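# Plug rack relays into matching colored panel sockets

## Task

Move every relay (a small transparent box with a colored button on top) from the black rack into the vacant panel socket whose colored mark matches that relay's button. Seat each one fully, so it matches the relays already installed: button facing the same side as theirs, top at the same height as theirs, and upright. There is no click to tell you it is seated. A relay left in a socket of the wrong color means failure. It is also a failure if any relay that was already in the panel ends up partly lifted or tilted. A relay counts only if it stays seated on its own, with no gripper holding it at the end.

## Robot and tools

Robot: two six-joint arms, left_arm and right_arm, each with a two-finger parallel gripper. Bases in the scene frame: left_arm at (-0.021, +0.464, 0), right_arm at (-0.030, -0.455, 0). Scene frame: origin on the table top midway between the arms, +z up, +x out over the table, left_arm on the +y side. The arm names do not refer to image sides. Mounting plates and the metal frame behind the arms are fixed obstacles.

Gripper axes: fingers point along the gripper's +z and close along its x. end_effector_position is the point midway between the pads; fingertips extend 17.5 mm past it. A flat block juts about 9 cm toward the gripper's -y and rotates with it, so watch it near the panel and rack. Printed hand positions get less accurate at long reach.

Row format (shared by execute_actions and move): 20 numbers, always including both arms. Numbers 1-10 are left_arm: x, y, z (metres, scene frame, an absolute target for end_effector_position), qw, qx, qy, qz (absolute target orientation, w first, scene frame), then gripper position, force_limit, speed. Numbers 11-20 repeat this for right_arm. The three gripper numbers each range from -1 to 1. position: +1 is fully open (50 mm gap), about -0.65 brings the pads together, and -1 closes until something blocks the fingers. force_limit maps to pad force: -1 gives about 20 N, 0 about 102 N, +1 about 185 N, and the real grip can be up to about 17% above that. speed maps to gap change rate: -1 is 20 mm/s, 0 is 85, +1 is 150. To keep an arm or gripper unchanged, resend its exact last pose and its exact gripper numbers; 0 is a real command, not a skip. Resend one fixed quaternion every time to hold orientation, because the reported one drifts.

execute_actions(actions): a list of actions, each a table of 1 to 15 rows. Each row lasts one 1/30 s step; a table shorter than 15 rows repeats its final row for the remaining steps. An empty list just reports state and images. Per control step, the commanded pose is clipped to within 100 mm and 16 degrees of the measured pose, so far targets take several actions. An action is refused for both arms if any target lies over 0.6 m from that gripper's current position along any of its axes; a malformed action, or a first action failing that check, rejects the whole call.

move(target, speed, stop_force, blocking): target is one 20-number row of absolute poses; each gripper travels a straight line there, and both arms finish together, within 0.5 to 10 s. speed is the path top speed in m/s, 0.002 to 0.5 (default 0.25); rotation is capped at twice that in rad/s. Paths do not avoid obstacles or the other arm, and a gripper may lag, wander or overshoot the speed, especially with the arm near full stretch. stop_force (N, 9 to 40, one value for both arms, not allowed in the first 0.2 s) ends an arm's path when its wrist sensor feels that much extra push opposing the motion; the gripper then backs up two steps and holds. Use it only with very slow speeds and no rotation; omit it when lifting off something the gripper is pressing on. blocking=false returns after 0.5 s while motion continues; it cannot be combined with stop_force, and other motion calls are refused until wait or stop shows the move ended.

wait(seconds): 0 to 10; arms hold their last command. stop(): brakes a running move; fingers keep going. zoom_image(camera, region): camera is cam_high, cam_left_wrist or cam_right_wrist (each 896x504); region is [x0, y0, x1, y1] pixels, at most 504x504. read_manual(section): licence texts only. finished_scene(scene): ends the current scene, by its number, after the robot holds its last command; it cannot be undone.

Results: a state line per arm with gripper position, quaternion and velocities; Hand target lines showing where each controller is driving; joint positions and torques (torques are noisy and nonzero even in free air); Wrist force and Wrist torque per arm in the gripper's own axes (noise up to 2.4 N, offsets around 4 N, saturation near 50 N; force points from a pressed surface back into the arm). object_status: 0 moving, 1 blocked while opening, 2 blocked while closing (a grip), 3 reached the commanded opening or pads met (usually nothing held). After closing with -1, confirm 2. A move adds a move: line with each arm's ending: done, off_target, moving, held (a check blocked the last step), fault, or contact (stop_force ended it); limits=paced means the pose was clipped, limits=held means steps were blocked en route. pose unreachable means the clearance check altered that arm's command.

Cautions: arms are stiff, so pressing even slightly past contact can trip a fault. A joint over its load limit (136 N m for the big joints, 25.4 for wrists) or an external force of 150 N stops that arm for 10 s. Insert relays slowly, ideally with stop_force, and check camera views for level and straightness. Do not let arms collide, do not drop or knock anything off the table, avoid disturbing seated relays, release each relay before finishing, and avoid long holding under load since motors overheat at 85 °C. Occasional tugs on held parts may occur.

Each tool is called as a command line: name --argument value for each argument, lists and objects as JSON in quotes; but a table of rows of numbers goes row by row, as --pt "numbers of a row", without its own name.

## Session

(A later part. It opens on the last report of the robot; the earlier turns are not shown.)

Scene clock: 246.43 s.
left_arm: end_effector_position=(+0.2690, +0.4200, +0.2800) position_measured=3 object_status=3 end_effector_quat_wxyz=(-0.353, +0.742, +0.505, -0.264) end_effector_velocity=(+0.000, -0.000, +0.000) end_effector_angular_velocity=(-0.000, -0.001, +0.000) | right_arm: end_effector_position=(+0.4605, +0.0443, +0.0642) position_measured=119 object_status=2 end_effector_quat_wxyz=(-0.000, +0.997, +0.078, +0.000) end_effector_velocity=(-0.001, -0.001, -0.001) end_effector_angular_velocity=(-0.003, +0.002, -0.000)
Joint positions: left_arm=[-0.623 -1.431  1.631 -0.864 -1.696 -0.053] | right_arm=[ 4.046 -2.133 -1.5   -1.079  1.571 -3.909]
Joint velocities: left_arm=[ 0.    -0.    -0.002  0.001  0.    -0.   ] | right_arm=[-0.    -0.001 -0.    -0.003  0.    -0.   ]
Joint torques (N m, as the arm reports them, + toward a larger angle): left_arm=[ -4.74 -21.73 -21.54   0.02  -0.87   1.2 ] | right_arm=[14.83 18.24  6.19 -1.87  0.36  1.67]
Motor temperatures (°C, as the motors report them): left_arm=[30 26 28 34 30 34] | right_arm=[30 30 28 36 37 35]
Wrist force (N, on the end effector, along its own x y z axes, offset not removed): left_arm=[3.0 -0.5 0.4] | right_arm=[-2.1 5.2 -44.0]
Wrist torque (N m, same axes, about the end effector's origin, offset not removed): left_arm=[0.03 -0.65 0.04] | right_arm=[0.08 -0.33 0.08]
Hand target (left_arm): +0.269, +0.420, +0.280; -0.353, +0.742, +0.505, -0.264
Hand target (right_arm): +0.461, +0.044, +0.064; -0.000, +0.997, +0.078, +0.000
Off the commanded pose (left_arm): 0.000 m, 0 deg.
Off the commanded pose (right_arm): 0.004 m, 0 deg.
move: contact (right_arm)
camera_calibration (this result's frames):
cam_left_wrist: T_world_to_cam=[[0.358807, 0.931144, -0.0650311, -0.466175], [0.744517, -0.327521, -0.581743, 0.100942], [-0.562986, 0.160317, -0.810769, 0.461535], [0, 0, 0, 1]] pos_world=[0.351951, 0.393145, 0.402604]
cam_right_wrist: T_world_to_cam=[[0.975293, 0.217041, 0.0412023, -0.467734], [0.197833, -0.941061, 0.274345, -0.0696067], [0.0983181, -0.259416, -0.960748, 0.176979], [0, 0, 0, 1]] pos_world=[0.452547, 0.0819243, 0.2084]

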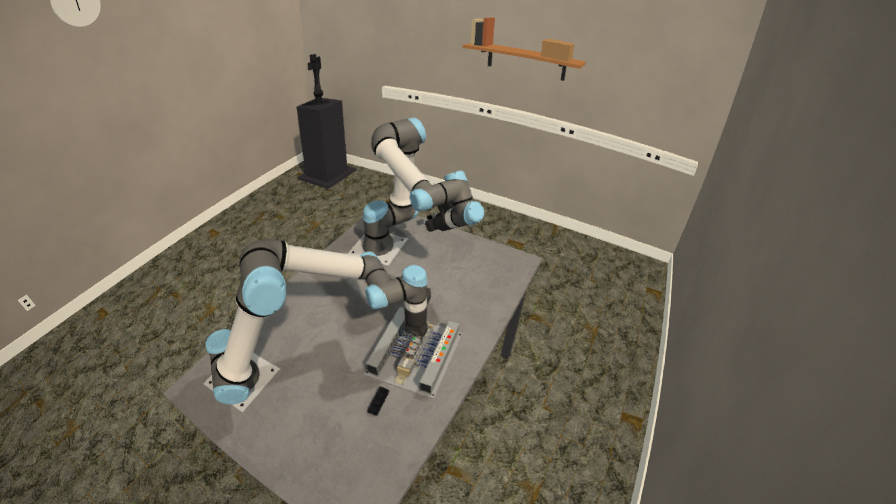

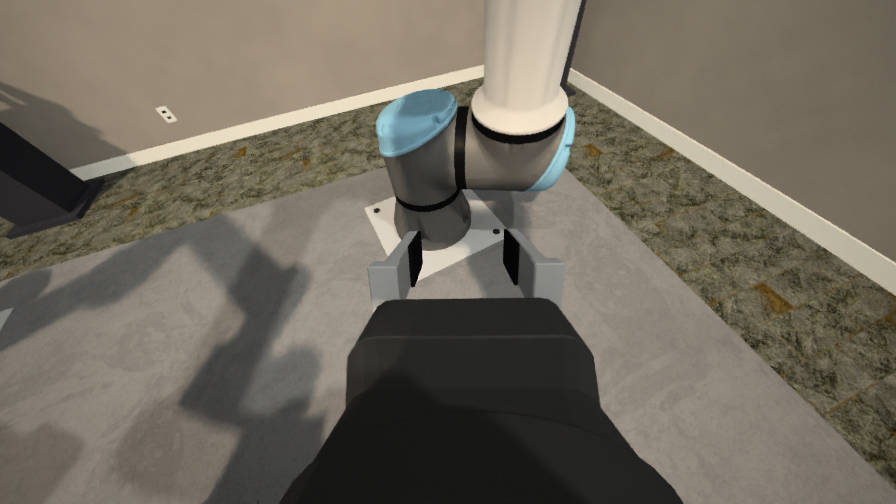

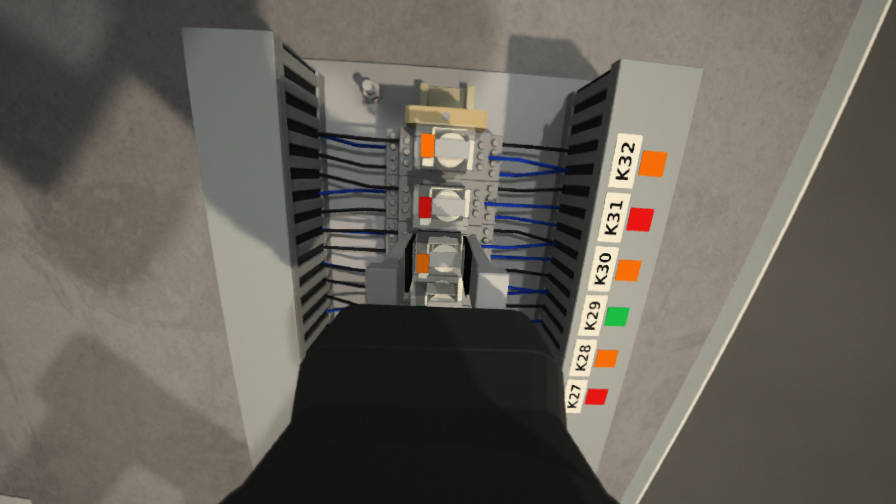

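Seated. Release, rise, and take an oblique inspection view.

execute_actions --actions '[[[0.269,0.42,0.28,-0.353,0.742,0.505,-0.264,1,0,0, 0.4605,0.0443,0.0652,0,0.9969,0.0785,0,-1,-0.3,0]],[[0.269,0.42,0.28,-0.353,0.742,0.505,-0.264,1,0,0, 0.4605,0.0443,0.0652,0,0.9969,0.0785,0,0.5,-0.3,0]]]'

move --target '[0.269,0.42,0.28,-0.353,0.742,0.505,-0.264,1,0,0, 0.4605,0.0443,0.115,0,0.9969,0.0785,0,0.5,-0.3,0]' --speed 0.15

move --target '[0.269,0.42,0.28,-0.353,0.742,0.505,-0.264,1,0,0, 0.545,-0.01,0.125,0,0.9969,0.0785,0,0.5,-0.3,0]' --speed 0.25

zoom_image --camera "cam_right_wrist" --region '[220,20,480,310]'

Scene clock: 255.33 s.
left_arm: end_effector_position=(+0.2690, +0.4200, +0.2800) position_measured=3 object_status=3 end_effector_quat_wxyz=(-0.353, +0.742, +0.505, -0.264) end_effector_velocity=(-0.000, +0.000, -0.000) end_effector_angular_velocity=(+0.000, +0.002, +0.001) | right_arm: end_effector_position=(+0.4605, +0.0443, +0.0652) position_measured=78 object_status=3 end_effector_quat_wxyz=(+0.000, +0.997, +0.079, -0.000) end_effector_velocity=(-0.000, -0.000, +0.000) end_effector_angular_velocity=(+0.000, +0.000, +0.000)
Joint positions: left_arm=[-0.623 -1.431  1.631 -0.864 -1.696 -0.053] | right_arm=[ 4.046 -2.132 -1.499 -1.081  1.571 -3.909]
Joint velocities: left_arm=[ 0.001  0.     0.001  0.    -0.001  0.   ] | right_arm=[ 0.     0.001  0.    -0.001  0.     0.   ]
Joint torques (N m, as the arm reports them, + toward a larger angle): left_arm=[ -4.29 -21.67 -19.77   0.    -0.83   1.28] | right_arm=[13.22 62.81 33.68  4.75 -0.48  1.81]
Motor temperatures (°C, as the motors report them): left_arm=[30 26 28 34 30 34] | right_arm=[30 30 28 36 37 35]
Wrist force (N, on the end effector, along its own x y z axes, offset not removed): left_arm=[2.2 -0.6 1.2] | right_arm=[2.7 1.4 0.2]
Wrist torque (N m, same axes, about the end effector's origin, offset not removed): left_arm=[0.00 -0.61 0.04] | right_arm=[0.28 -0.49 -0.07]
Hand target (left_arm): +0.269, +0.420, +0.280; -0.353, +0.742, +0.505, -0.264
Hand target (right_arm): +0.461, +0.044, +0.065; -0.000, +0.997, +0.079, -0.000
Off the commanded pose (left_arm): 0.000 m, 0 deg.
Off the commanded pose (right_arm): 0.000 m, 0 deg.
camera_calibration (this result's frames):
cam_left_wrist: T_world_to_cam=[[0.358807, 0.931144, -0.0650313, -0.466175], [0.744517, -0.327521, -0.581743, 0.100942], [-0.562986, 0.160317, -0.810769, 0.461535], [0, 0, 0, 1]] pos_world=[0.351951, 0.393145, 0.402604]
cam_right_wrist: T_world_to_cam=[[0.975292, 0.217065, 0.0410948, -0.467756], [0.197875, -0.941025, 0.274441, -0.069884], [0.0982428, -0.259528, -0.960725, 0.177925], [0, 0, 0, 1]] pos_world=[0.452547, 0.0819475, 0.209339]

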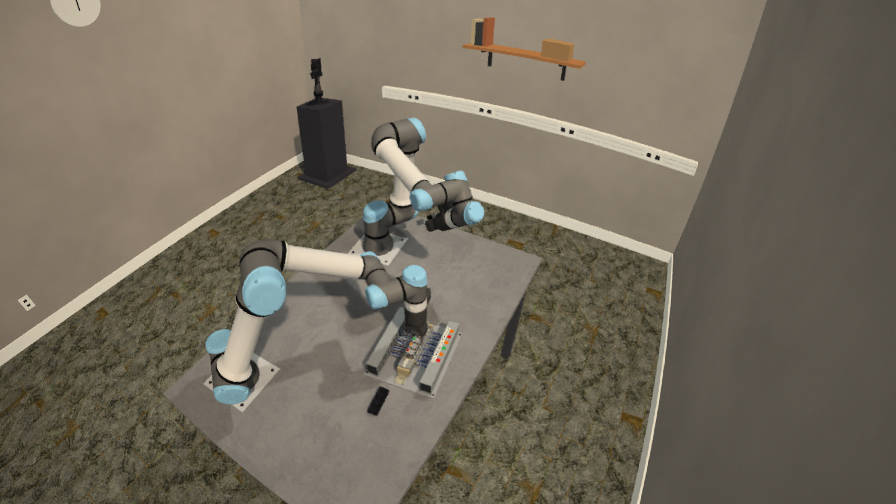

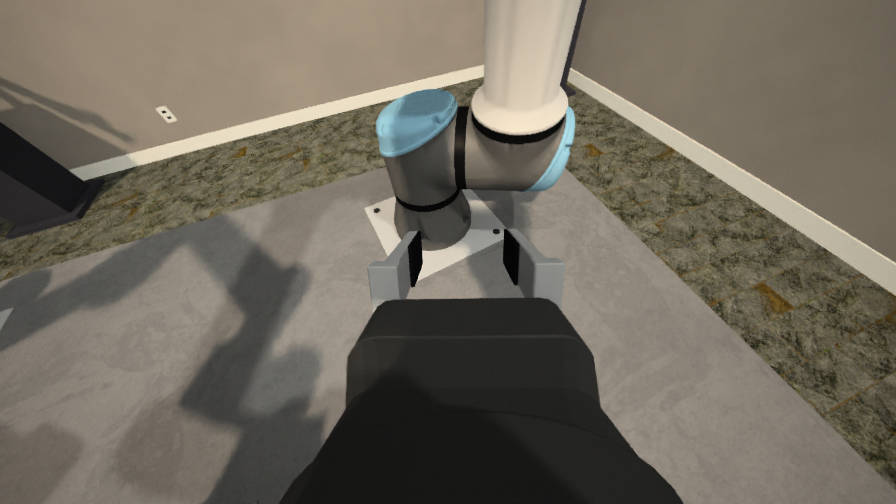

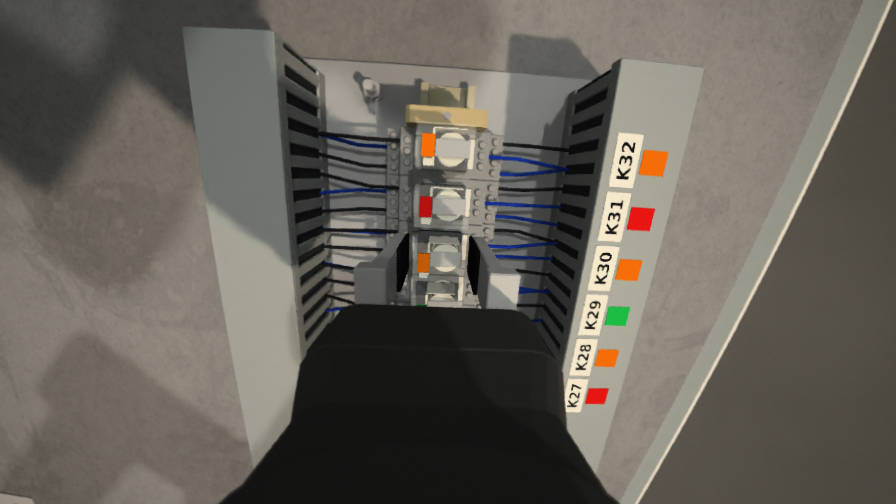

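Scene clock: 256.27 s.
left_arm: end_effector_position=(+0.2690, +0.4200, +0.2800) position_measured=3 object_status=3 end_effector_quat_wxyz=(-0.353, +0.742, +0.505, -0.264) end_effector_velocity=(+0.000, -0.000, -0.000) end_effector_angular_velocity=(-0.001, -0.001, +0.000) | right_arm: end_effector_position=(+0.4606, +0.0444, +0.1147) position_measured=78 object_status=3 end_effector_quat_wxyz=(-0.000, +0.997, +0.079, +0.000) end_effector_velocity=(+0.000, +0.000, +0.003) end_effector_angular_velocity=(+0.001, -0.001, -0.000)
Joint positions: left_arm=[-0.623 -1.431  1.631 -0.864 -1.696 -0.053] | right_arm=[ 4.046 -2.083 -1.439 -1.19   1.571 -3.909]
Joint velocities: left_arm=[-0.     0.    -0.    -0.001 -0.001  0.   ] | right_arm=[-0.     0.002  0.004 -0.005 -0.     0.   ]
Joint torques (N m, as the arm reports them, + toward a larger angle): left_arm=[ -3.83 -22.66 -20.44  -0.08  -0.87   1.06] | right_arm=[ 8.5  62.2  35.54  1.82 -1.57  1.77]
Motor temperatures (°C, as the motors report them): left_arm=[30 26 28 34 30 34] | right_arm=[30 30 28 36 37 35]
Wrist force (N, on the end effector, along its own x y z axes, offset not removed): left_arm=[2.7 -0.2 0.2] | right_arm=[1.6 1.4 -0.9]
Wrist torque (N m, same axes, about the end effector's origin, offset not removed): left_arm=[0.07 -0.65 0.14] | right_arm=[0.31 -0.24 0.01]
Hand target (left_arm): +0.269, +0.420, +0.280; -0.353, +0.742, +0.505, -0.264
Hand target (right_arm): +0.461, +0.044, +0.115; -0.000, +0.997, +0.079, +0.000
Off the commanded pose (left_arm): 0.000 m, 0 deg.
Off the commanded pose (right_arm): 0.000 m, 0 deg.
move: done
camera_calibration (this result's frames):
cam_left_wrist: T_world_to_cam=[[0.358807, 0.931144, -0.0650311, -0.466175], [0.744517, -0.327521, -0.581743, 0.100942], [-0.562986, 0.160317, -0.810769, 0.461535], [0, 0, 0, 1]] pos_world=[0.351951, 0.393145, 0.402604]
cam_right_wrist: T_world_to_cam=[[0.97529, 0.217063, 0.0411532, -0.469892], [0.197861, -0.941038, 0.274405, -0.0833868], [0.0982899, -0.259482, -0.960733, 0.225511], [0, 0, 0, 1]] pos_world=[0.452615, 0.082042, 0.258875]

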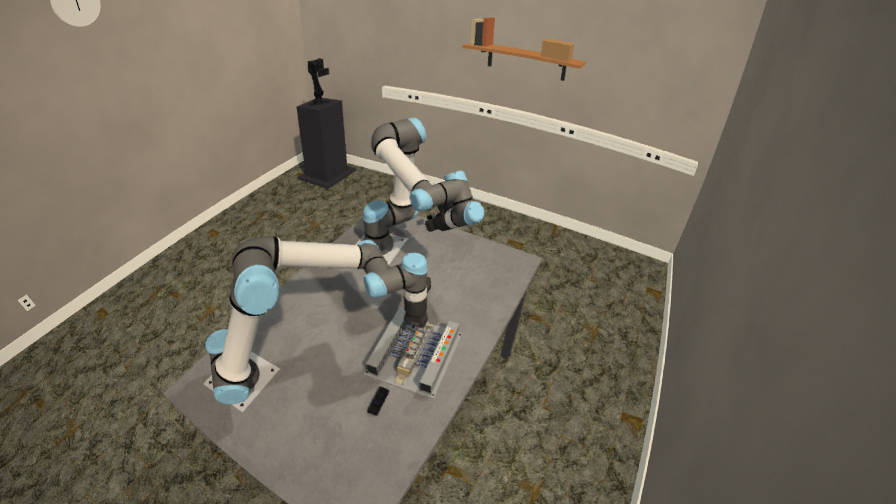

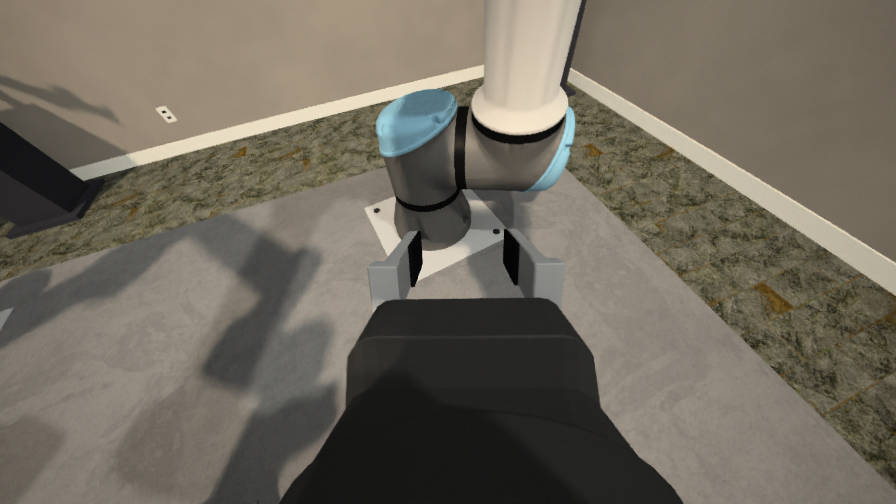

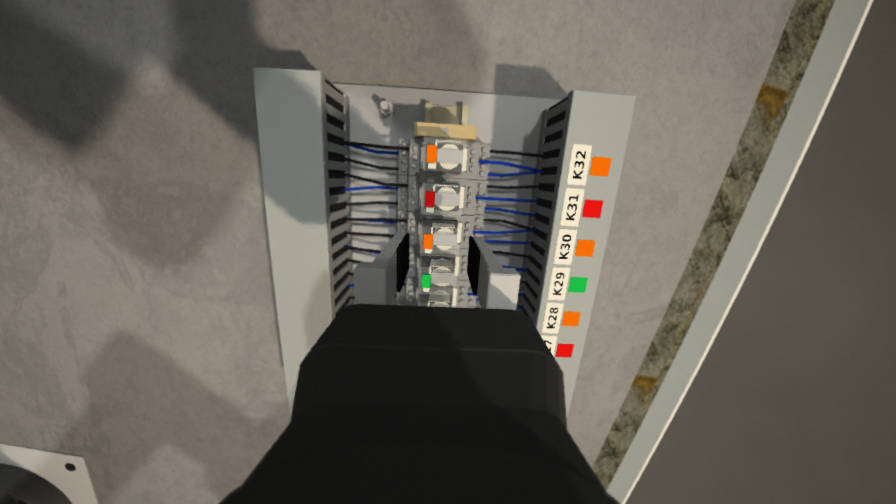

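Scene clock: 257.30 s.
left_arm: end_effector_position=(+0.2690, +0.4200, +0.2800) position_measured=3 object_status=3 end_effector_quat_wxyz=(-0.353, +0.742, +0.505, -0.264) end_effector_velocity=(-0.000, -0.001, -0.000) end_effector_angular_velocity=(-0.001, +0.000, -0.000) | right_arm: end_effector_position=(+0.5447, -0.0099, +0.1249) position_measured=78 object_status=3 end_effector_quat_wxyz=(-0.000, +0.997, +0.078, -0.000) end_effector_velocity=(+0.002, -0.001, +0.000) end_effector_angular_velocity=(-0.001, +0.001, +0.000)
Joint positions: left_arm=[-0.623 -1.431  1.631 -0.864 -1.696 -0.053] | right_arm=[ 3.901 -2.143 -1.316 -1.253  1.571 -4.054]
Joint velocities: left_arm=[-0.001  0.     0.    -0.001 -0.001  0.   ] | right_arm=[-0.003 -0.003  0.005 -0.004  0.    -0.004]
Joint torques (N m, as the arm reports them, + toward a larger angle): left_arm=[ -4.48 -21.66 -21.67  -0.07  -0.74   1.17] | right_arm=[-10.21  36.93  35.86   1.93   1.55  -2.27]
Motor temperatures (°C, as the motors report them): left_arm=[30 26 28 34 30 34] | right_arm=[30 30 28 36 37 35]
Wrist force (N, on the end effector, along its own x y z axes, offset not removed): left_arm=[4.3 -0.6 1.0] | right_arm=[2.0 0.8 1.2]
Wrist torque (N m, same axes, about the end effector's origin, offset not removed): left_arm=[0.03 -0.90 0.13] | right_arm=[0.19 -0.31 -0.04]
Hand target (left_arm): +0.269, +0.420, +0.280; -0.353, +0.742, +0.505, -0.264
Hand target (right_arm): +0.545, -0.010, +0.125; -0.000, +0.997, +0.079, -0.000
Off the commanded pose (left_arm): 0.000 m, 0 deg.
Off the commanded pose (right_arm): 0.000 m, 0 deg.
move: done
camera_calibration (this result's frames):
cam_left_wrist: T_world_to_cam=[[0.358807, 0.931144, -0.0650312, -0.466175], [0.744517, -0.327521, -0.581743, 0.100942], [-0.562986, 0.160317, -0.810769, 0.461535], [0, 0, 0, 1]] pos_world=[0.351951, 0.393145, 0.402604]
cam_right_wrist: T_world_to_cam=[[0.975301, 0.217012, 0.0411543, -0.540634], [0.197843, -0.941131, 0.274101, -0.153857], [0.0982149, -0.259189, -0.96082, 0.213012], [0, 0, 0, 1]] pos_world=[0.5368, 0.0277348, 0.269088]

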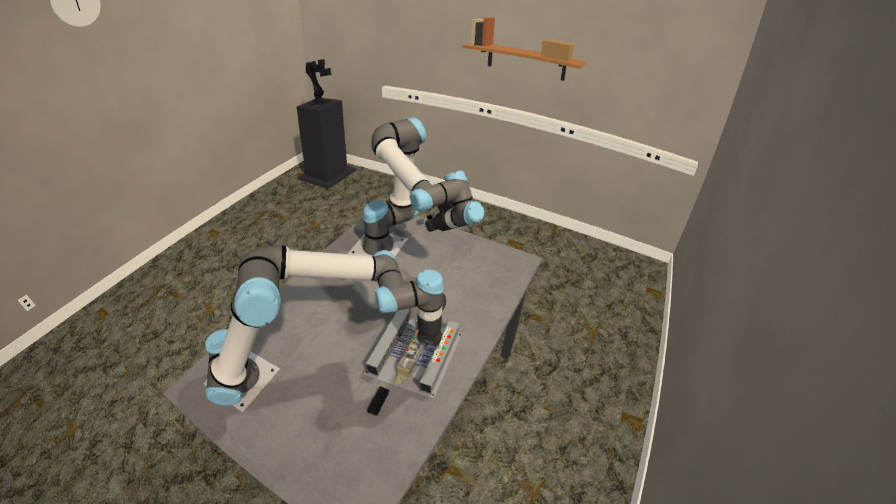

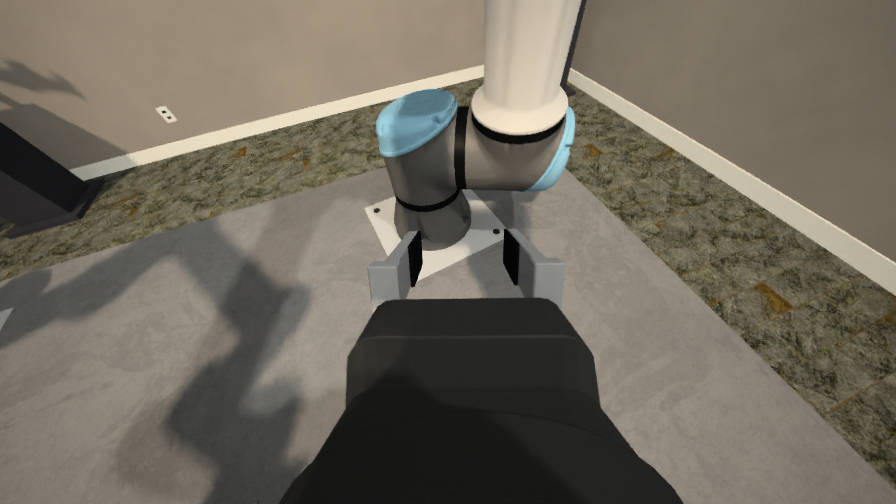

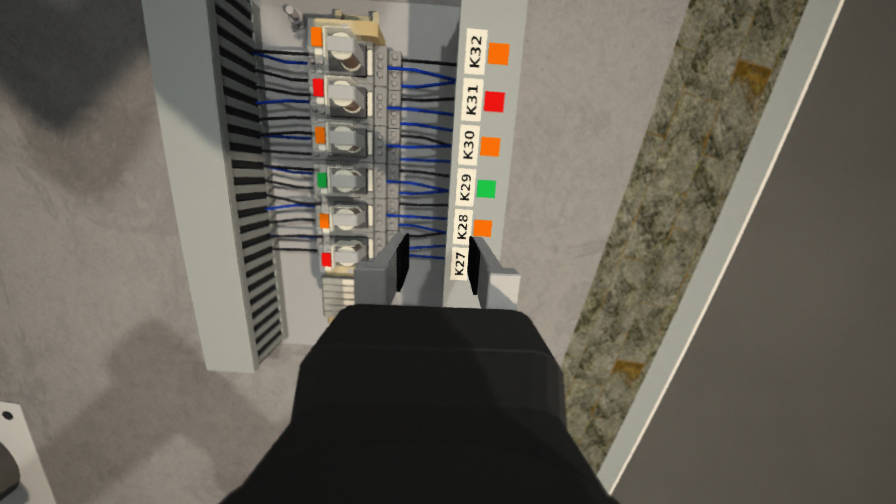

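Region (220, 20, 480, 310) of cam_right_wrist's 896x504 image, scaled by 1.738, with more detail than that image has; it fills the left 452 columns of this view, and the rest is white.

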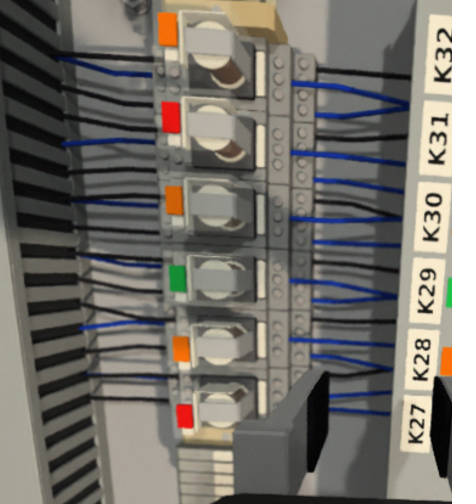

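zoom_image --camera "cam_right_wrist" --region '[295,170,395,290]'

Region (295, 170, 395, 290) of cam_right_wrist's 896x504 image, scaled by 4.200, with more detail than that image has.

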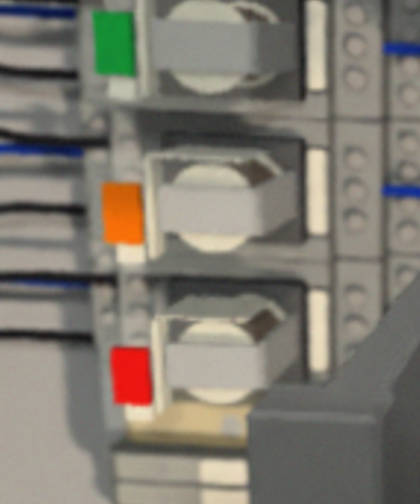

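finished_scene --scene 2

The scene is finished: the task was done.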